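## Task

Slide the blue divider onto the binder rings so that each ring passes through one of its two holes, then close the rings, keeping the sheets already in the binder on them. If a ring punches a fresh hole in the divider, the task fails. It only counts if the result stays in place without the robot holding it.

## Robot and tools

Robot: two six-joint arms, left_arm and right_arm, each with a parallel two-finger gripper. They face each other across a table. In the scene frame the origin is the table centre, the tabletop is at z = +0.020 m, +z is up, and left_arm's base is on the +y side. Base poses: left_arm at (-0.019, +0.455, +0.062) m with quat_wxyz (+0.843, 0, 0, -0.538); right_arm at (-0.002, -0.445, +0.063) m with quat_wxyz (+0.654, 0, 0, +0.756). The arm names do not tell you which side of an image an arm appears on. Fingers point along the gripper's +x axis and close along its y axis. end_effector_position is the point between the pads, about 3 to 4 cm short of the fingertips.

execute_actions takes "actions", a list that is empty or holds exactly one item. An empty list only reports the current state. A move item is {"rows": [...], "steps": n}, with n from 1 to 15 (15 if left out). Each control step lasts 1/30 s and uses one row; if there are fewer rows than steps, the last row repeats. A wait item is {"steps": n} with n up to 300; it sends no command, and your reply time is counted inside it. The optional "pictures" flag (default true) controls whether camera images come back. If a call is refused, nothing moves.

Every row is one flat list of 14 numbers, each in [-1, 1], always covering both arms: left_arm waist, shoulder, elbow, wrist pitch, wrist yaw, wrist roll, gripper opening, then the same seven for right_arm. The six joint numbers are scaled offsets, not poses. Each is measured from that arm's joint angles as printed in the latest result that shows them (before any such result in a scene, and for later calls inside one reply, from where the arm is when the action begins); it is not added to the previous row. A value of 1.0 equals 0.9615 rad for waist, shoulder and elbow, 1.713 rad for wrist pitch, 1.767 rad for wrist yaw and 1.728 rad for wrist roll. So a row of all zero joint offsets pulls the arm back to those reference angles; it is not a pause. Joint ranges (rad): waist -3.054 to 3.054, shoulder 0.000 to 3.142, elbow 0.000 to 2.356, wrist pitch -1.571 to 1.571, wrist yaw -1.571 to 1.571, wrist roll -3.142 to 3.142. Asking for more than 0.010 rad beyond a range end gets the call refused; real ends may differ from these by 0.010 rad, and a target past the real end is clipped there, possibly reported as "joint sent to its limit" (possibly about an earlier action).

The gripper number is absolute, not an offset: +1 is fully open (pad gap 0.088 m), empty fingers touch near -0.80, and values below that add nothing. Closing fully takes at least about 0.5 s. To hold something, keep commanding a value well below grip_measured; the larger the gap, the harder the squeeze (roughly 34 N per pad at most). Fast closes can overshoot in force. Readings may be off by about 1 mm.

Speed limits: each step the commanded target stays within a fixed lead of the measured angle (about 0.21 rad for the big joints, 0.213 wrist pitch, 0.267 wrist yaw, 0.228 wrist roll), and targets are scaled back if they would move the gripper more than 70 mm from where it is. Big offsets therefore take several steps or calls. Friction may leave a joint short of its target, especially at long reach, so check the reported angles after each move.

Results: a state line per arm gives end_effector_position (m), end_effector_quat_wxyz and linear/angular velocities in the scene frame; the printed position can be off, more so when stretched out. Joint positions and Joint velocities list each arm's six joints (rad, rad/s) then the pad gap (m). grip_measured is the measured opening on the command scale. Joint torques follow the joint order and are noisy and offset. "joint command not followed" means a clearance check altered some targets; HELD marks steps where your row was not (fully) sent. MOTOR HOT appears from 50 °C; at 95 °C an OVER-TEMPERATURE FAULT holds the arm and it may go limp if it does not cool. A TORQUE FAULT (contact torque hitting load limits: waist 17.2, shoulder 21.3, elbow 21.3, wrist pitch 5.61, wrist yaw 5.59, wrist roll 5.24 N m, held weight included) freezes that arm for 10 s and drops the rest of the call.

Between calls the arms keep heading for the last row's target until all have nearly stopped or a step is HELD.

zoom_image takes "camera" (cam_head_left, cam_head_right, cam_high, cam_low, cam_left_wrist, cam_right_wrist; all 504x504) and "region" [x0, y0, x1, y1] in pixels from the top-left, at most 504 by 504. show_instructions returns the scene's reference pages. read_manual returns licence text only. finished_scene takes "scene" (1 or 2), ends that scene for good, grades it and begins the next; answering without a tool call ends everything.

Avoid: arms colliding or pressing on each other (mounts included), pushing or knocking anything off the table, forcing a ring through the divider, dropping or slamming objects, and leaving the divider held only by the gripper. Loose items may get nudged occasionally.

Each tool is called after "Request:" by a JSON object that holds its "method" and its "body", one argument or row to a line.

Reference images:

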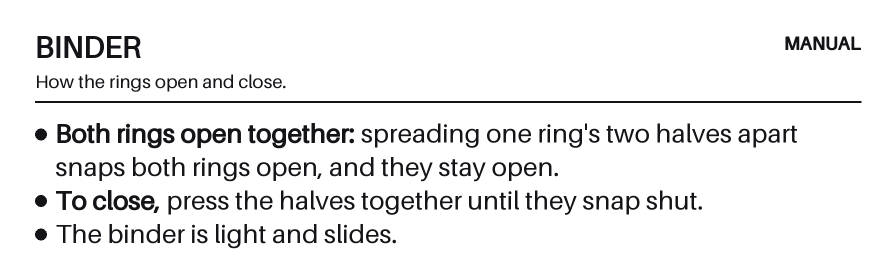

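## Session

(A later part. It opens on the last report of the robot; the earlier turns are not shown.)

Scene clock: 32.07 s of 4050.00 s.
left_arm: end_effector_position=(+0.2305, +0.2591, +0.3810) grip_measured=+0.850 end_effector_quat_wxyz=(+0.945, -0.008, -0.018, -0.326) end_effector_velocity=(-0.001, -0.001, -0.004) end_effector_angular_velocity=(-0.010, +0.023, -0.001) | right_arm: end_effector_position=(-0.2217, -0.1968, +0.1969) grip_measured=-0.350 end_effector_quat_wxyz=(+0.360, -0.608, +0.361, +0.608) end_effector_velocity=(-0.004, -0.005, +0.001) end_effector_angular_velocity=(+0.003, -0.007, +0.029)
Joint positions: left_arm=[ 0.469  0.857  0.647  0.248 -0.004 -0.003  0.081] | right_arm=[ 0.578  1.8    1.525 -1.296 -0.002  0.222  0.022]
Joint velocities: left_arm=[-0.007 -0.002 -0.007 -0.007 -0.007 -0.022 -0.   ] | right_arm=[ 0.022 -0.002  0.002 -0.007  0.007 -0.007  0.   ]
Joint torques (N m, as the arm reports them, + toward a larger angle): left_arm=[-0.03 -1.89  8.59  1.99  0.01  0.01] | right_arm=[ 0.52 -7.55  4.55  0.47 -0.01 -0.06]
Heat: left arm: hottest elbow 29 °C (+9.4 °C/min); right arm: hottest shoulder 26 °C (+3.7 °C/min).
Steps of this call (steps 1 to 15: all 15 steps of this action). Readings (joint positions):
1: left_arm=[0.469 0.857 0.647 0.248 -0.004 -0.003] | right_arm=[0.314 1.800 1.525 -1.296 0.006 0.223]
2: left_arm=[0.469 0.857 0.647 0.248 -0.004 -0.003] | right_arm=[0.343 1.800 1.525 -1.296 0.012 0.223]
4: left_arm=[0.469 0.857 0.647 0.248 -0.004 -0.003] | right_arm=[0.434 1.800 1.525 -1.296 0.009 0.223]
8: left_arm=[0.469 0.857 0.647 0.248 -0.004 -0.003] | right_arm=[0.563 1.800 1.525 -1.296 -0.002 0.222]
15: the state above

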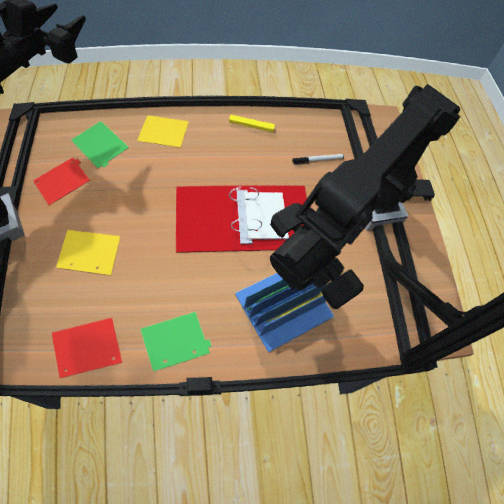

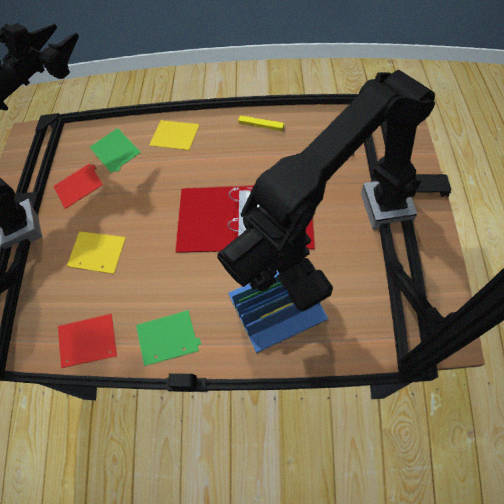

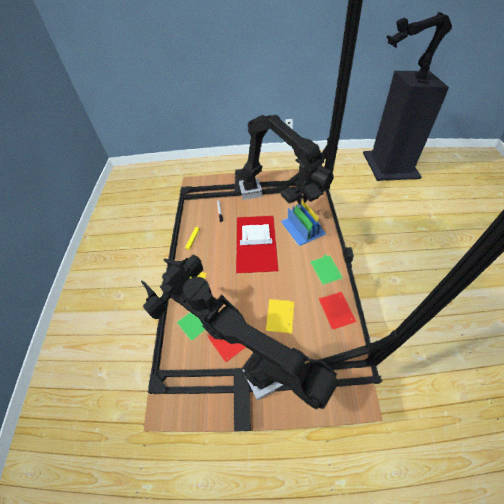

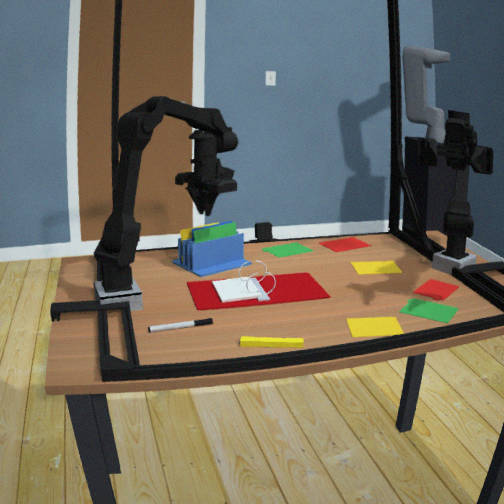

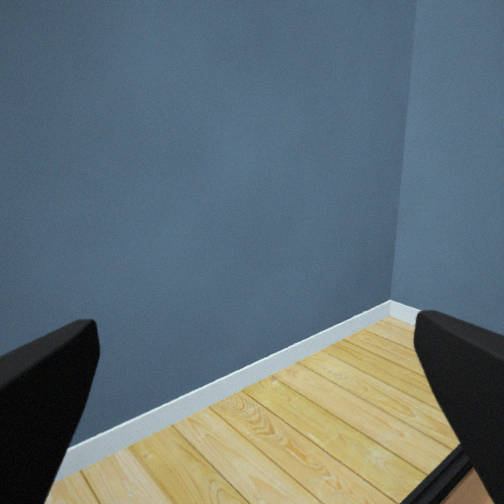

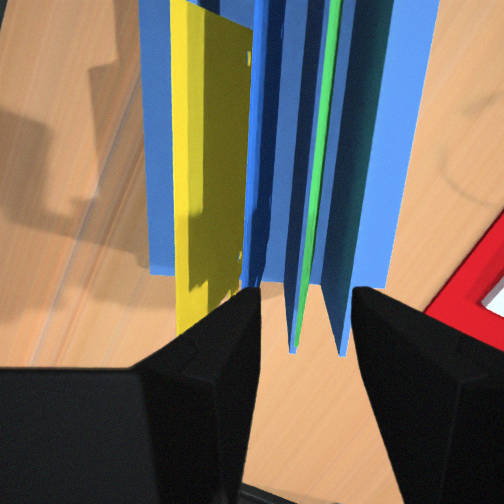

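Request:
{"method": "execute_actions", "body": {
  "actions": [
    {"rows":[[0,0,0,0,0,0,0.85,0.036,0.115,-0.022,0.068,0,0.047,-0.4]]}
  ]
}}

Request:
{"method": "zoom_image", "body": {
  "camera": "cam_low",
  "region": [160, 180, 280, 280]
}}

Scene clock: 36.50 s of 4050.00 s.
left_arm: end_effector_position=(+0.2305, +0.2591, +0.3812) grip_measured=+0.850 end_effector_quat_wxyz=(+0.945, -0.008, -0.018, -0.326) end_effector_velocity=(-0.000, +0.001, -0.002) end_effector_angular_velocity=(+0.010, +0.001, +0.005) | right_arm: end_effector_position=(-0.2442, -0.1878, +0.1596) grip_measured=-0.399 end_effector_quat_wxyz=(+0.373, -0.602, +0.376, +0.598) end_effector_velocity=(-0.001, -0.002, -0.003) end_effector_angular_velocity=(-0.017, -0.006, -0.005)
Joint positions: left_arm=[ 0.469  0.857  0.648  0.248 -0.004 -0.003  0.081] | right_arm=[ 0.609  1.903  1.51  -1.185 -0.002  0.3    0.019]
Joint velocities: left_arm=[-0.002 -0.002 -0.002 -0.007 -0.007  0.007 -0.   ] | right_arm=[ 0.002  0.012  0.002 -0.007 -0.007  0.007 -0.001]
Joint torques (N m, as the arm reports them, + toward a larger angle): left_arm=[-0.02 -1.87  8.52  1.98  0.    0.  ] | right_arm=[ 0.4  -7.61  3.9   0.65  0.01  0.1 ]
Heat: left arm: hottest elbow 30 °C (+9.9 °C/min); right arm: hottest shoulder 27 °C (+4.9 °C/min).
Steps of this call (steps 1 to 15: the robot went on to your last target; steps 16 to 90: nothing new was sent; then 0.93 s passed at rest; steps 91 to 105: all 15 steps of this action). Readings (joint positions):
91: left_arm=[0.469 0.857 0.648 0.248 -0.004 -0.003] | right_arm=[0.585 1.807 1.525 -1.290 -0.002 0.231]
92: left_arm=[0.469 0.857 0.648 0.248 -0.004 -0.003] | right_arm=[0.588 1.817 1.525 -1.263 -0.002 0.248]
94: left_arm=[0.469 0.857 0.648 0.248 -0.004 -0.003] | right_arm=[0.598 1.849 1.525 -1.221 -0.002 0.270]
98: left_arm=[0.469 0.857 0.648 0.248 -0.004 -0.003] | right_arm=[0.609 1.898 1.511 -1.197 -0.002 0.291]
105: the state above

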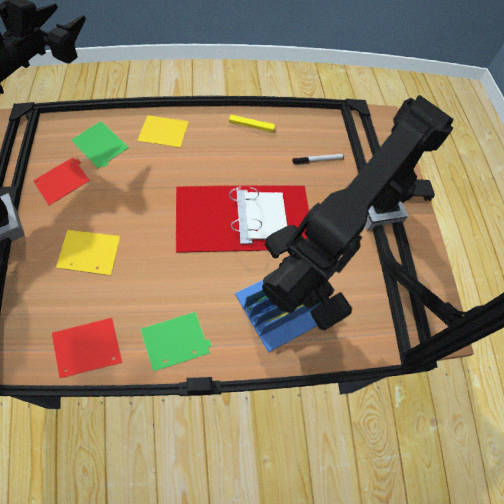

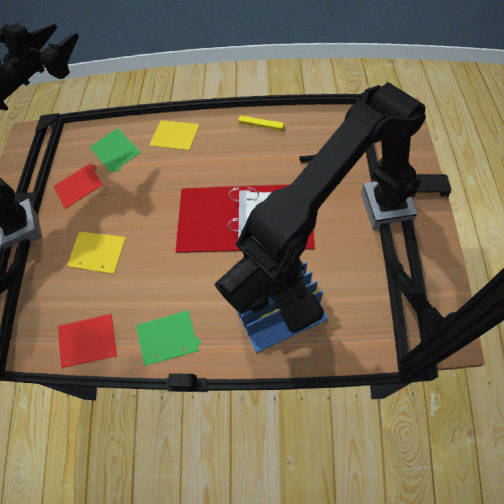

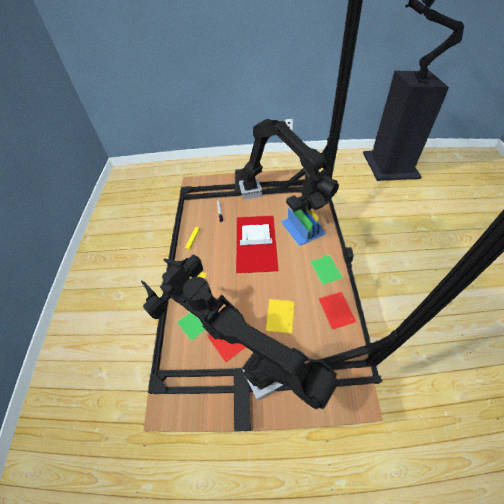

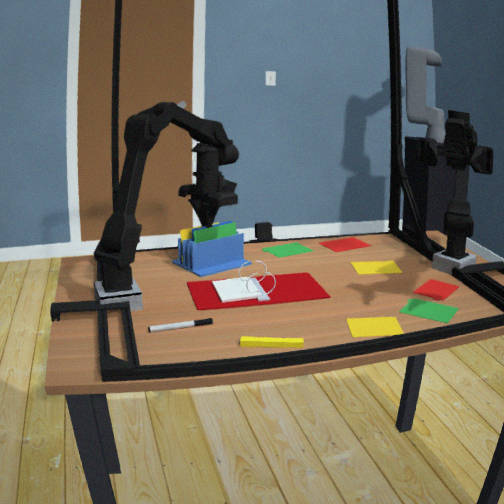

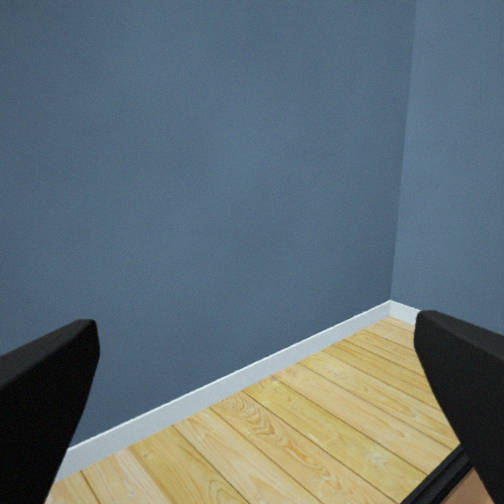

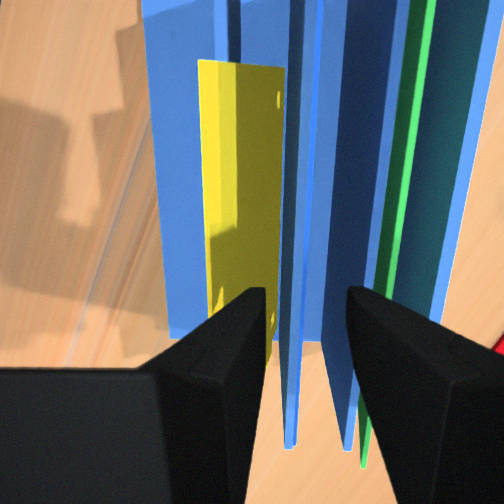

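Region (160, 180, 280, 280) of cam_low's 504x504 image, scaled by 4.200, with more detail than that image has.

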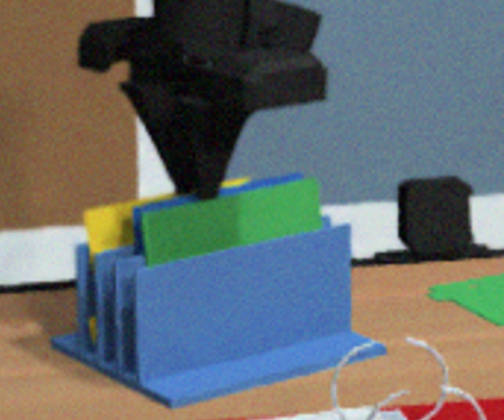

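Request:
{"method": "execute_actions", "body": {
  "actions": [
    {"rows":[[0,0,0,0,0,0,0.85,0,0.02,-0.052,0.035,0,0,-0.4]]}
  ],
  "pictures": false
}}

Request:
{"method": "execute_actions", "body": {
  "actions": [
    {"rows":[[0,0,0,0,0,0,0.85,0,0,0,0,0,0,-0.95]]}
  ],
  "pictures": false
}}

Request:
{"method": "execute_actions", "body": {
  "actions": [
    {"rows":[[0,0,0,0,0,0,0.85,0,-0.01,0.05,-0.03,0,0,-0.95],[0,0,0,0,0,0,0.85,0,-0.02,0.1,-0.07,0,0,-0.95],[0,0,0,0,0,0,0.85,0,-0.03,0.15,-0.1,0,0,-0.95]]}
  ]
}}

Request:
{"method": "zoom_image", "body": {
  "camera": "cam_low",
  "region": [160, 180, 280, 280]
}}

Scene clock: 38.97 s of 4050.00 s.
left_arm: end_effector_position=(+0.2305, +0.2591, +0.3812) grip_measured=+0.850 end_effector_quat_wxyz=(+0.945, -0.008, -0.018, -0.326) end_effector_velocity=(-0.002, -0.001, +0.001) end_effector_angular_velocity=(-0.010, -0.001, -0.010) | right_arm: end_effector_position=(-0.2457, -0.1865, +0.1460) grip_measured=-0.400 end_effector_quat_wxyz=(+0.374, -0.600, +0.376, +0.599) end_effector_velocity=(+0.006, -0.001, -0.002) end_effector_angular_velocity=(-0.007, -0.017, +0.015)
Joint positions: left_arm=[ 0.469  0.857  0.648  0.248 -0.004 -0.003  0.081] | right_arm=[ 0.609  1.914  1.47  -1.128 -0.002  0.301  0.019]
Joint velocities: left_arm=[-0.002 -0.002 -0.002  0.007  0.007 -0.007 -0.   ] | right_arm=[-0.007 -0.002 -0.012 -0.007  0.007 -0.022 -0.   ]
Joint torques (N m, as the arm reports them, + toward a larger angle): left_arm=[ 0.01 -1.9   8.58  1.98  0.    0.01] | right_arm=[-0.01 -7.35  3.5   0.68 -0.02 -0.06]
Heat: left arm: hottest elbow 30 °C (+9.2 °C/min); right arm: hottest shoulder 27 °C (+4.6 °C/min).
Steps of this call (steps 1 to 15: the robot went on to your last target; steps 16 to 59: nothing new was sent; steps 60 to 74: all 15 steps of this action). Readings (joint positions):
60: left_arm=[0.469 0.857 0.648 0.248 -0.004 -0.003] | right_arm=[0.609 1.903 1.506 -1.176 -0.002 0.301]
61: left_arm=[0.469 0.857 0.648 0.248 -0.004 -0.003] | right_arm=[0.609 1.903 1.499 -1.162 -0.002 0.301]
63: left_arm=[0.469 0.857 0.648 0.248 -0.004 -0.003] | right_arm=[0.609 1.906 1.488 -1.147 -0.002 0.301]
67: left_arm=[0.469 0.857 0.648 0.248 -0.004 -0.003] | right_arm=[0.609 1.913 1.473 -1.134 -0.002 0.301]
74: the state above

Scene clock: 39.47 s of 4050.00 s.
left_arm: end_effector_position=(+0.2305, +0.2591, +0.3812) grip_measured=+0.850 end_effector_quat_wxyz=(+0.945, -0.008, -0.018, -0.326) end_effector_velocity=(-0.000, +0.000, -0.004) end_effector_angular_velocity=(+0.002, +0.014, +0.005) | right_arm: end_effector_position=(-0.2446, -0.1858, +0.1460) grip_measured=-0.804 end_effector_quat_wxyz=(+0.377, -0.600, +0.375, +0.598) end_effector_velocity=(+0.001, -0.002, +0.000) end_effector_angular_velocity=(-0.010, +0.000, +0.020)
Joint positions: left_arm=[ 0.469  0.857  0.648  0.248 -0.004 -0.003  0.081] | right_arm=[ 0.608  1.914  1.47  -1.129  0.004  0.303  0.   ]
Joint velocities: left_arm=[-0.002 -0.002 -0.007 -0.007 -0.007 -0.007  0.   ] | right_arm=[-0.002 -0.002 -0.002 -0.007 -0.007 -0.022  0.   ]
Joint torques (N m, as the arm reports them, + toward a larger angle): left_arm=[-0.04 -1.93  8.57  1.99  0.01  0.  ] | right_arm=[ 0.1  -8.35  4.47  0.59 -0.19 -0.06]
Heat: left arm: hottest elbow 30 °C (+9.1 °C/min); right arm: hottest shoulder 27 °C (+4.6 °C/min).
Steps of this call (steps 1 to 15: all 15 steps of this action). Readings (joint positions):
1: left_arm=[0.469 0.857 0.648 0.248 -0.004 -0.003] | right_arm=[0.609 1.914 1.470 -1.128 -0.002 0.301]
2: left_arm=[0.469 0.857 0.648 0.248 -0.004 -0.003] | right_arm=[0.609 1.914 1.470 -1.128 -0.002 0.301]
4: left_arm=[0.469 0.857 0.648 0.248 -0.004 -0.003] | right_arm=[0.609 1.914 1.470 -1.128 -0.002 0.301]
8: left_arm=[0.469 0.857 0.648 0.248 -0.004 -0.003] | right_arm=[0.608 1.914 1.470 -1.129 0.004 0.303]
15: the state above

Scene clock: 39.97 s of 4050.00 s.
left_arm: end_effector_position=(+0.2305, +0.2591, +0.3812) grip_measured=+0.850 end_effector_quat_wxyz=(+0.945, -0.008, -0.018, -0.326) end_effector_velocity=(+0.000, +0.003, +0.005) end_effector_angular_velocity=(-0.017, -0.008, +0.019) | right_arm: end_effector_position=(-0.2415, -0.1890, +0.1841) grip_measured=-0.804 end_effector_quat_wxyz=(+0.375, -0.607, +0.376, +0.591) end_effector_velocity=(-0.002, -0.000, +0.006) end_effector_angular_velocity=(-0.003, +0.007, +0.010)
Joint positions: left_arm=[ 0.469  0.857  0.648  0.248 -0.004 -0.003  0.081] | right_arm=[ 0.608  1.895  1.597 -1.295  0.004  0.303  0.   ]
Joint velocities: left_arm=[-0.002 -0.007  0.002  0.007 -0.022 -0.007 -0.   ] | right_arm=[ 0.002  0.002  0.027 -0.022 -0.007 -0.007  0.   ]
Joint torques (N m, as the arm reports them, + toward a larger angle): left_arm=[-0.03 -1.92  8.55  2.    0.    0.01] | right_arm=[ 0.01 -9.52  5.92  0.31 -0.04  0.  ]
Heat: left arm: hottest elbow 30 °C (+9.0 °C/min); right arm: hottest shoulder 27 °C (+4.5 °C/min).
Steps of this call (steps 1 to 15: all 15 steps of this action). Readings (joint positions):
1: left_arm=[0.469 0.857 0.648 0.248 -0.004 -0.003] | right_arm=[0.608 1.914 1.473 -1.133 0.004 0.303]
2: left_arm=[0.469 0.857 0.648 0.248 -0.004 -0.003] | right_arm=[0.608 1.914 1.483 -1.153 0.004 0.303]
4: left_arm=[0.469 0.857 0.648 0.248 -0.004 -0.003] | right_arm=[0.608 1.914 1.521 -1.217 0.004 0.303]
8: left_arm=[0.469 0.857 0.648 0.248 -0.004 -0.003] | right_arm=[0.608 1.898 1.582 -1.268 0.004 0.303]
15: the state above

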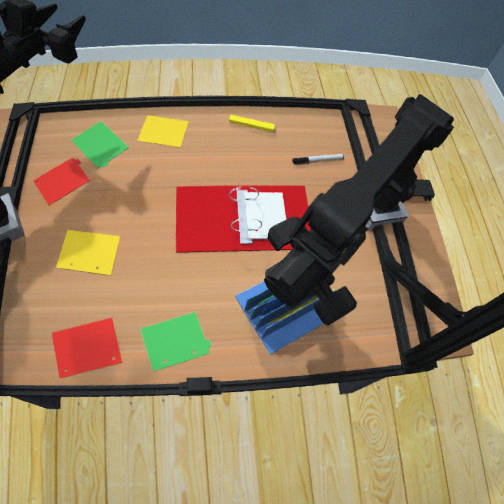

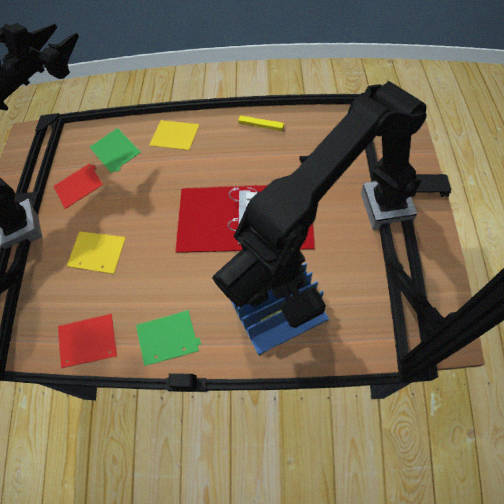

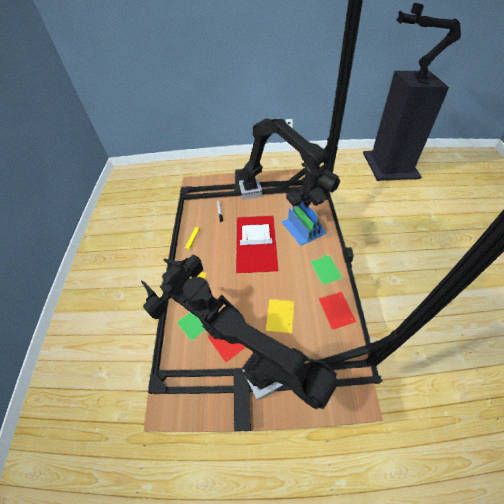

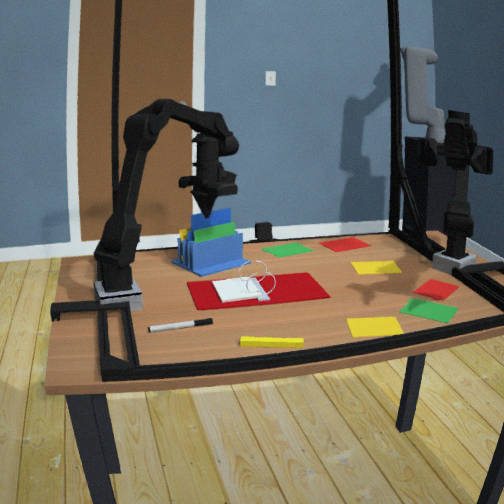

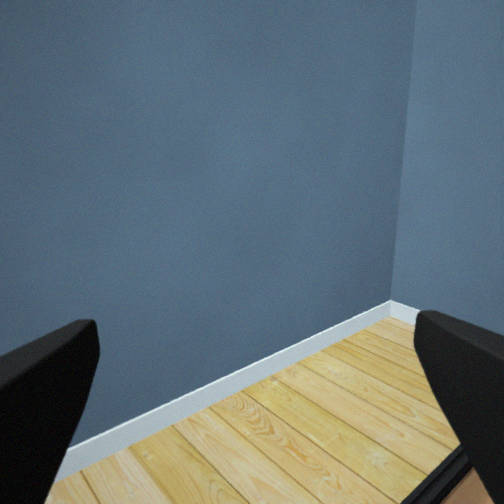

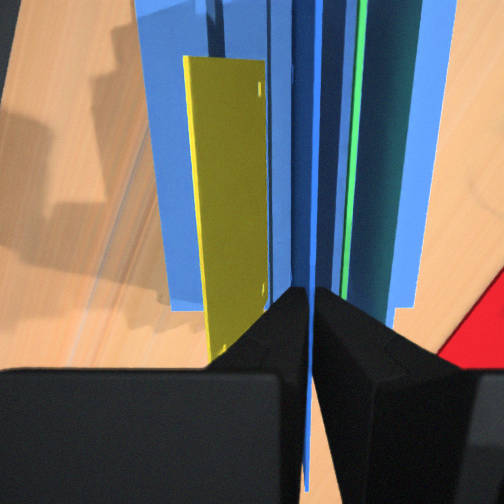

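Region (160, 180, 280, 280) of cam_low's 504x504 image, scaled by 4.200, with more detail than that image has.

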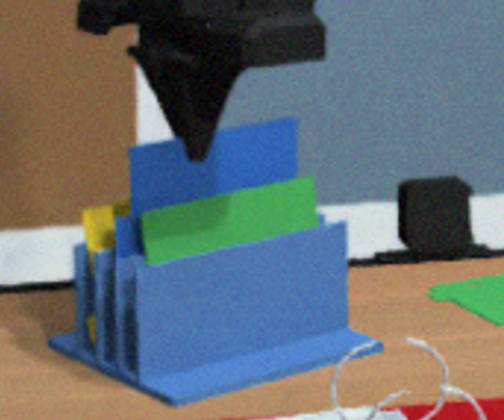

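Request:
{"method": "execute_actions", "body": {
  "actions": [
    {"rows":[[-0.94,0.6,-0.165,0.672,0,0,1,0,0,0.1,-0.05,0,0,-0.95],[-0.94,0.6,-0.165,0.672,0,0,1,0,0,0.2,-0.1,0,0,-0.95],[-0.94,0.6,-0.165,0.672,0,0,1,0,0,0.33,-0.155,0,0,-0.95]]}
  ],
  "pictures": false
}}

Request:
{"method": "execute_actions", "body": {
  "actions": [
    {"steps":20}
  ],
  "pictures": false
}}

Request:
{"method": "execute_actions", "body": {
  "actions": [
    {"rows":[[0,0.7,0,0,0,0,1,-0.71,0,0,0,0,0.77,-0.95]]}
  ],
  "pictures": false
}}

Request:
{"method": "execute_actions", "body": {
  "actions": [
    {"steps":25}
  ]
}}

Scene clock: 45.83 s of 4050.00 s.
left_arm: end_effector_position=(+0.1416, +0.1060, +0.2795) grip_measured=+1.000 end_effector_quat_wxyz=(+0.843, +0.010, +0.018, -0.537) end_effector_velocity=(-0.360, -0.273, -0.114) end_effector_angular_velocity=(-0.156, -0.064, -1.143) | right_arm: end_effector_position=(-0.2425, -0.1880, +0.2582) grip_measured=-0.804 end_effector_quat_wxyz=(+0.379, -0.594, +0.373, +0.604) end_effector_velocity=(+0.000, -0.001, +0.017) end_effector_angular_velocity=(+0.008, +0.017, +0.005)
Joint positions: left_arm=[-0.006  1.308  0.517  0.749 -0.009 -0.003  0.088] | right_arm=[ 0.608  1.893  1.891 -1.552  0.004  0.303  0.   ]
Joint velocities: left_arm=[-1.15   0.882 -0.1    1.15  -0.007 -0.007  0.   ] | right_arm=[-0.002 -0.002  0.066 -0.051 -0.007 -0.007  0.   ]
Joint torques (N m, as the arm reports them, + toward a larger angle): left_arm=[-0.66 -3.93  5.89  2.31  0.1   0.  ] | right_arm=[-0.04 -8.07  6.03  0.42  0.    0.  ]
Heat: left arm: hottest elbow 31 °C (+9.2 °C/min); right arm: hottest shoulder 28 °C (+5.2 °C/min).
Steps of this call (steps 1 to 15: the robot went on to your last target; steps 16 to 161: nothing new was sent; steps 162 to 176: all 15 steps of this action). Readings (joint positions):
162: left_arm=[0.460 0.867 0.641 0.270 -0.010 -0.003] | right_arm=[0.608 1.894 1.610 -1.311 0.004 0.303]
163: left_arm=[0.433 0.885 0.631 0.310 -0.012 -0.003] | right_arm=[0.608 1.897 1.634 -1.345 0.004 0.303]
165: left_arm=[0.372 0.937 0.607 0.367 -0.009 -0.003] | right_arm=[0.608 1.904 1.712 -1.427 0.004 0.303]
169: left_arm=[0.245 1.069 0.551 0.492 -0.009 -0.003] | right_arm=[0.608 1.896 1.850 -1.510 0.004 0.303]
176: the state above

Scene clock: 46.50 s of 4050.00 s.
left_arm: end_effector_position=(-0.0167, +0.0829, +0.3655) grip_measured=+1.000 end_effector_quat_wxyz=(+0.691, -0.163, -0.162, -0.686) end_effector_velocity=(-0.013, +0.010, +0.020) end_effector_angular_velocity=(-0.105, -0.010, -0.035) | right_arm: end_effector_position=(-0.2426, -0.1879, +0.2605) grip_measured=-0.804 end_effector_quat_wxyz=(+0.379, -0.593, +0.373, +0.605) end_effector_velocity=(-0.001, +0.000, +0.002) end_effector_angular_velocity=(+0.004, +0.014, +0.005)
Joint positions: left_arm=[-0.428  1.422  0.502  1.383 -0.002 -0.003  0.088] | right_arm=[ 0.608  1.893  1.9   -1.558  0.004  0.303  0.   ]
Joint velocities: left_arm=[-0.032  0.002 -0.002  0.11   0.007  0.007  0.   ] | right_arm=[-0.002 -0.007 -0.002  0.007 -0.007 -0.007  0.   ]
Joint torques (N m, as the arm reports them, + toward a larger angle): left_arm=[-0.32 -3.21  5.11  1.76 -0.05  0.  ] | right_arm=[-0.02 -8.12  5.9   0.37 -0.02  0.02]
Heat: left arm: hottest elbow 31 °C (+9.0 °C/min); right arm: hottest shoulder 28 °C (+5.2 °C/min).
Steps of this call (steps 1 to 20: the robot went on to your last target). Readings (joint positions):
1: left_arm=[-0.045 1.335 0.514 0.789 -0.009 -0.003] | right_arm=[0.608 1.893 1.894 -1.553 0.004 0.303]
2: left_arm=[-0.087 1.358 0.510 0.830 -0.009 -0.003] | right_arm=[0.608 1.893 1.896 -1.554 0.004 0.303]
4: left_arm=[-0.173 1.390 0.504 0.913 -0.008 -0.003] | right_arm=[0.608 1.893 1.898 -1.555 0.004 0.303]
8: left_arm=[-0.333 1.412 0.502 1.087 -0.004 -0.003] | right_arm=[0.608 1.893 1.899 -1.557 0.004 0.303]
20: the state above

Scene clock: 47.00 s of 4050.00 s.
left_arm: end_effector_position=(-0.0167, +0.0286, +0.1617) grip_measured=+1.000 end_effector_quat_wxyz=(+0.709, +0.020, +0.022, -0.704) end_effector_velocity=(+0.004, +0.003, -0.439) end_effector_angular_velocity=(+1.077, +0.026, +0.026) | right_arm: end_effector_position=(-0.0565, -0.0971, +0.2605) grip_measured=-0.804 end_effector_quat_wxyz=(+0.663, -0.246, +0.658, +0.259) end_effector_velocity=(+0.360, +0.054, +0.000) end_effector_angular_velocity=(+0.004, -0.051, -2.502)
Joint positions: left_arm=[-0.429  1.953  0.508  1.385 -0.002 -0.003  0.088] | right_arm=[ 0.012  1.893  1.9   -1.558  0.002  0.998  0.   ]
Joint velocities: left_arm=[ 0.002  1.087  0.002  0.007 -0.022 -0.022  0.   ] | right_arm=[-0.999 -0.002 -0.002 -0.007  0.081  1.502  0.   ]
Joint torques (N m, as the arm reports them, + toward a larger angle): left_arm=[ 0.07 -4.98  3.73  1.92 -0.01  0.01] | right_arm=[ 2.2  -8.2   4.51  0.52  0.03  0.06]
Heat: left arm: hottest elbow 30 °C (+7.7 °C/min); right arm: hottest shoulder 28 °C (+5.1 °C/min).
Steps of this call (steps 1 to 15: all 15 steps of this action). Readings (joint positions):
1: left_arm=[-0.429 1.436 0.502 1.392 -0.002 -0.003] | right_arm=[0.602 1.893 1.900 -1.558 -0.002 0.333]
2: left_arm=[-0.429 1.462 0.505 1.405 -0.002 -0.003] | right_arm=[0.574 1.893 1.900 -1.558 -0.006 0.383]
4: left_arm=[-0.429 1.531 0.508 1.390 -0.002 -0.003] | right_arm=[0.490 1.893 1.900 -1.558 -0.005 0.476]
8: left_arm=[-0.429 1.692 0.508 1.385 -0.002 -0.003] | right_arm=[0.307 1.893 1.900 -1.558 -0.002 0.664]
15: the state above

Scene clock: 47.83 s of 4050.00 s.
left_arm: end_effector_position=(-0.0167, +0.0333, +0.1087) grip_measured=+1.000 end_effector_quat_wxyz=(+0.706, +0.067, +0.069, -0.701) end_effector_velocity=(+0.004, +0.001, -0.006) end_effector_angular_velocity=(+0.032, +0.018, +0.028) | right_arm: end_effector_position=(-0.0274, -0.0938, +0.2605) grip_measured=-0.804 end_effector_quat_wxyz=(+0.708, +0.001, +0.706, +0.013) end_effector_velocity=(-0.002, -0.002, -0.001) end_effector_angular_velocity=(-0.014, +0.021, -0.024)
Joint positions: left_arm=[-0.429  2.08   0.505  1.382 -0.002 -0.003  0.088] | right_arm=[-0.071  1.893  1.9   -1.558  0.004  1.629  0.   ]
Joint velocities: left_arm=[ 0.002 -0.002  0.002 -0.037 -0.022 -0.022  0.   ] | right_arm=[-0.002  0.002 -0.002 -0.007 -0.022  0.022  0.   ]
Joint torques (N m, as the arm reports them, + toward a larger angle): left_arm=[ 0.08 -5.1   3.25  2.13  0.01  0.01] | right_arm=[-0.28 -8.11  4.41  0.47  0.03  0.07]
Heat: left arm: hottest elbow 30 °C (+7.5 °C/min); right arm: hottest shoulder 28 °C (+5.0 °C/min).
Steps of this call (steps 1 to 25: the robot went on to your last target). Readings (joint positions):
1: left_arm=[-0.429 1.987 0.508 1.384 -0.002 -0.003] | right_arm=[-0.018 1.893 1.900 -1.558 0.004 1.048]
2: left_arm=[-0.429 2.015 0.507 1.381 -0.002 -0.003] | right_arm=[-0.038 1.893 1.900 -1.558 0.004 1.098]
4: left_arm=[-0.429 2.052 0.506 1.380 -0.002 -0.003] | right_arm=[-0.059 1.893 1.900 -1.558 0.004 1.198]
8: left_arm=[-0.429 2.070 0.505 1.381 -0.002 -0.003] | right_arm=[-0.064 1.893 1.900 -1.558 0.004 1.397]
25: the state above

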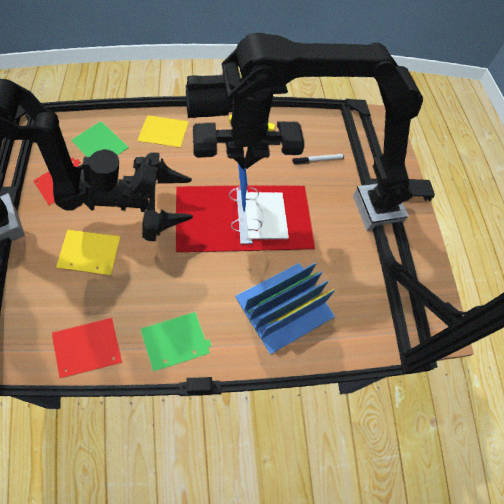

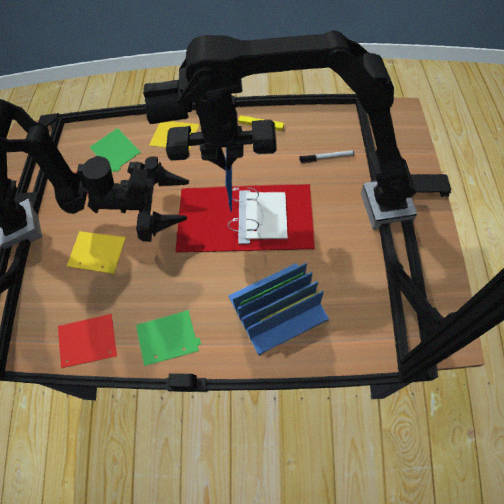

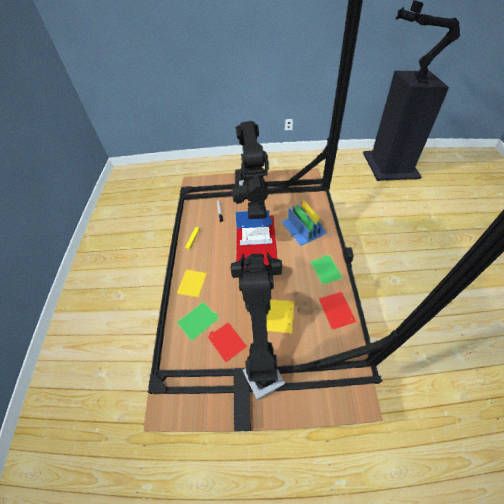

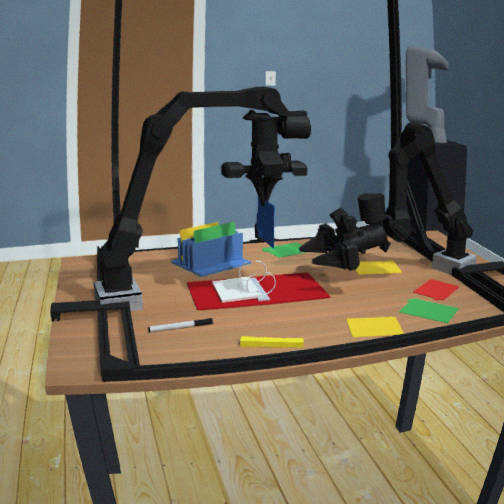

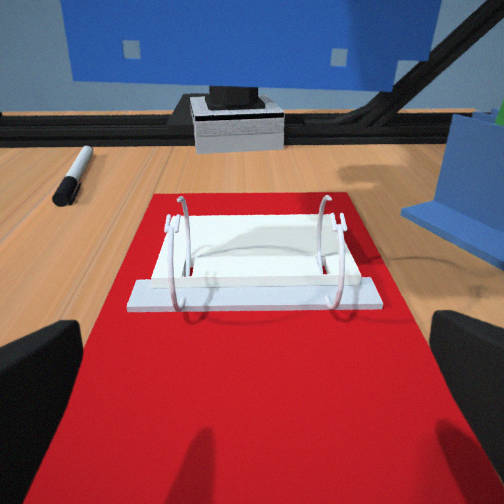

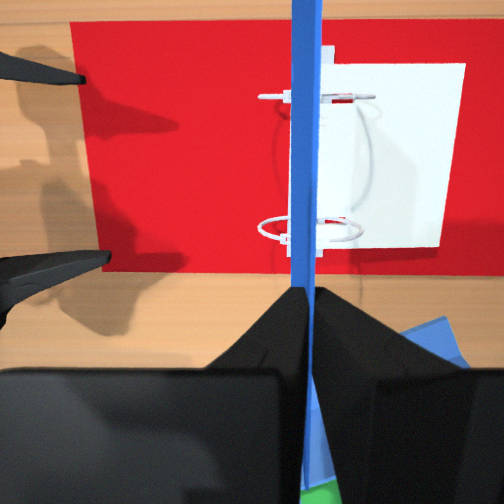

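Request:
{"method": "execute_actions", "body": {
  "actions": [
    {"rows":[[0,0,0,0,0,0,1,0,-0.112,-0.31,0.1,-0.023,0.008,-0.95]]}
  ],
  "pictures": false
}}

Request:
{"method": "execute_actions", "body": {
  "actions": [
    {"steps":15}
  ]
}}

Request:
{"method": "zoom_image", "body": {
  "camera": "cam_low",
  "region": [210, 210, 310, 310]
}}

Scene clock: 50.33 s of 4050.00 s.
left_arm: end_effector_position=(-0.0167, +0.0334, +0.1085) grip_measured=+1.000 end_effector_quat_wxyz=(+0.706, +0.067, +0.070, -0.701) end_effector_velocity=(-0.002, +0.001, +0.001) end_effector_angular_velocity=(+0.002, +0.006, +0.001) | right_arm: end_effector_position=(-0.0310, -0.1155, +0.2195) grip_measured=-0.804 end_effector_quat_wxyz=(+0.696, -0.004, +0.718, -0.001) end_effector_velocity=(+0.000, -0.004, +0.008) end_effector_angular_velocity=(+0.041, +0.010, -0.010)
Joint positions: left_arm=[-0.429  2.081  0.505  1.382 -0.002 -0.003  0.088] | right_arm=[-0.071  1.802  1.618 -1.392 -0.03   1.64   0.   ]
Joint velocities: left_arm=[-0.007 -0.007 -0.002 -0.007 -0.007 -0.007  0.   ] | right_arm=[-0.002 -0.051 -0.032  0.022 -0.007  0.007  0.   ]
Joint torques (N m, as the arm reports them, + toward a larger angle): left_arm=[ 0.01 -6.67  3.57  2.04  0.    0.01] | right_arm=[ 0.09 -9.03  3.34  0.64 -0.17  0.08]
Heat: left arm: hottest elbow 30 °C (+7.2 °C/min); right arm: hottest shoulder 29 °C (+6.0 °C/min).
Steps of this call (steps 1 to 30: the robot went on to your last target; steps 31 to 60: nothing new was sent; steps 61 to 75: all 15 steps of this action). Readings (joint positions):
61: left_arm=[-0.429 2.081 0.505 1.382 -0.002 -0.003] | right_arm=[-0.071 1.883 1.877 -1.529 0.003 1.633]
62: left_arm=[-0.429 2.081 0.505 1.382 -0.002 -0.003] | right_arm=[-0.071 1.862 1.834 -1.488 -0.005 1.634]
64: left_arm=[-0.429 2.081 0.505 1.382 -0.002 -0.003] | right_arm=[-0.071 1.831 1.750 -1.453 -0.017 1.637]
68: left_arm=[-0.429 2.081 0.505 1.382 -0.002 -0.003] | right_arm=[-0.071 1.815 1.652 -1.410 -0.026 1.639]
75: the state above

Scene clock: 50.83 s of 4050.00 s.
left_arm: end_effector_position=(-0.0167, +0.0334, +0.1085) grip_measured=+1.000 end_effector_quat_wxyz=(+0.706, +0.067, +0.070, -0.701) end_effector_velocity=(+0.000, +0.001, -0.004) end_effector_angular_velocity=(+0.022, +0.006, +0.006) | right_arm: end_effector_position=(-0.0310, -0.1161, +0.2189) grip_measured=-0.804 end_effector_quat_wxyz=(+0.696, -0.004, +0.718, -0.001) end_effector_velocity=(-0.000, -0.003, -0.001) end_effector_angular_velocity=(-0.012, +0.006, +0.005)
Joint positions: left_arm=[-0.429  2.081  0.505  1.382 -0.002 -0.003  0.088] | right_arm=[-0.071  1.8    1.612 -1.389 -0.031  1.64   0.   ]
Joint velocities: left_arm=[-0.002 -0.002 -0.002 -0.022 -0.007 -0.007  0.   ] | right_arm=[-0.002 -0.002 -0.007 -0.007 -0.007 -0.007  0.   ]
Joint torques (N m, as the arm reports them, + toward a larger angle): left_arm=[ 0.   -6.64  3.6   2.04  0.    0.  ] | right_arm=[ 0.01 -9.33  3.47  0.59 -0.16  0.11]
Heat: left arm: hottest elbow 30 °C (+7.1 °C/min); right arm: hottest shoulder 29 °C (+5.9 °C/min).
Steps of this call (steps 1 to 15: the robot went on to your last target). Readings (joint positions):
1: left_arm=[-0.429 2.081 0.505 1.382 -0.002 -0.003] | right_arm=[-0.071 1.801 1.617 -1.391 -0.030 1.640]
2: left_arm=[-0.429 2.081 0.505 1.382 -0.002 -0.003] | right_arm=[-0.071 1.800 1.616 -1.391 -0.031 1.640]
4: left_arm=[-0.429 2.081 0.505 1.382 -0.002 -0.003] | right_arm=[-0.071 1.800 1.615 -1.390 -0.031 1.640]
8: left_arm=[-0.429 2.081 0.505 1.382 -0.002 -0.003] | right_arm=[-0.071 1.800 1.612 -1.389 -0.031 1.640]
15: the state above
All arms were judged still, so your last target was given up. Only a new action makes them travel on or press farther. Fingers that are still opening or closing keep moving.

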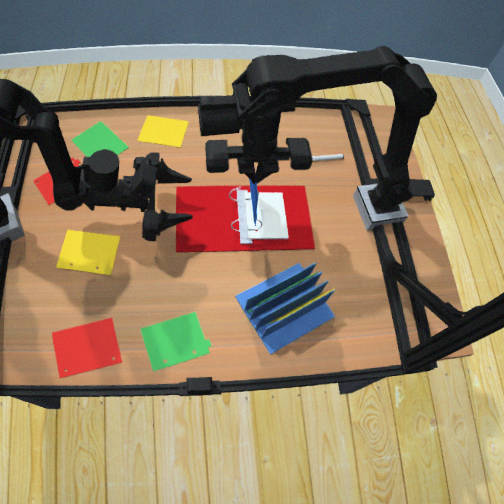

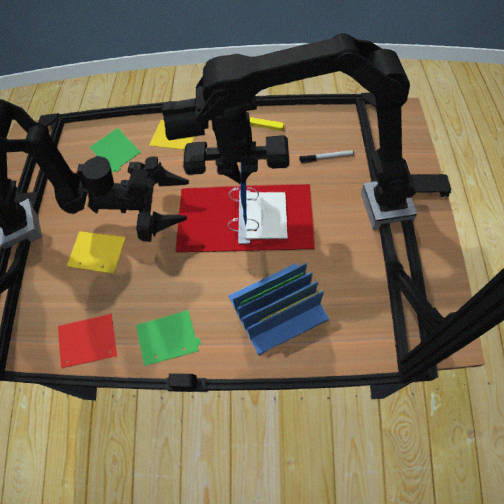

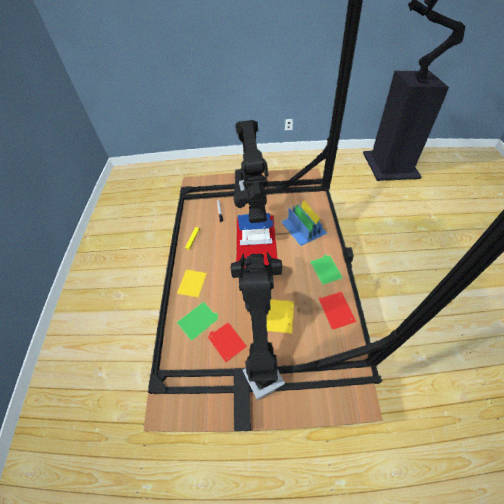

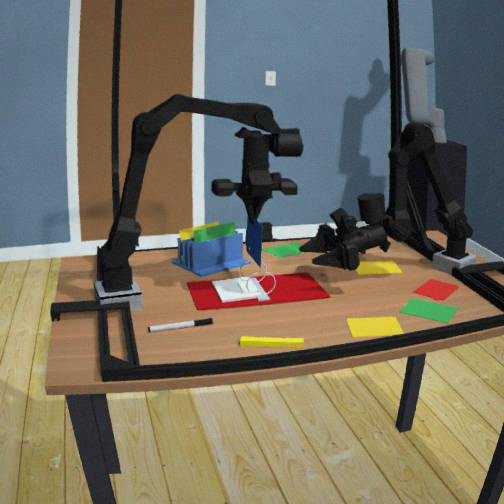

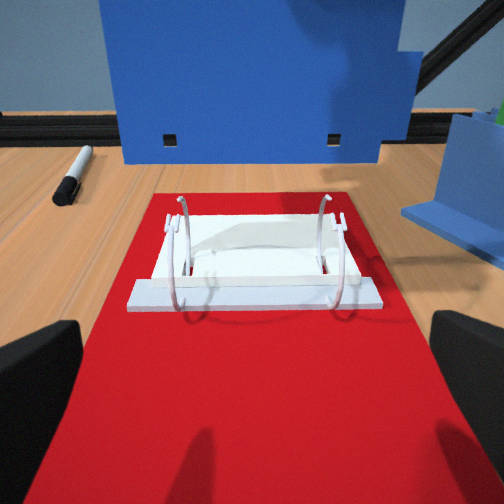

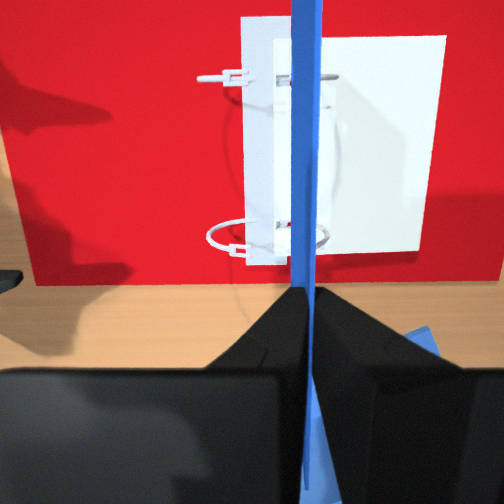

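Region (210, 210, 310, 310) of cam_low's 504x504 image, scaled by 5.040, with more detail than that image has.

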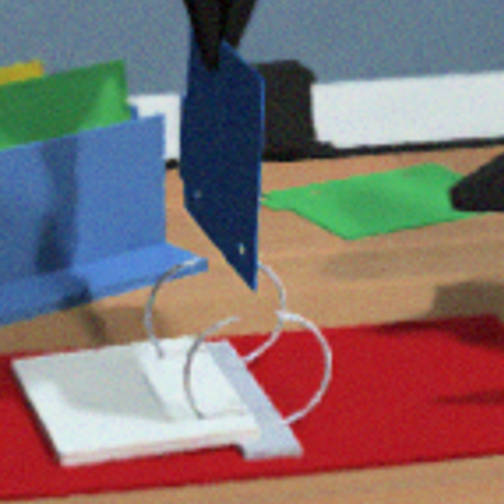

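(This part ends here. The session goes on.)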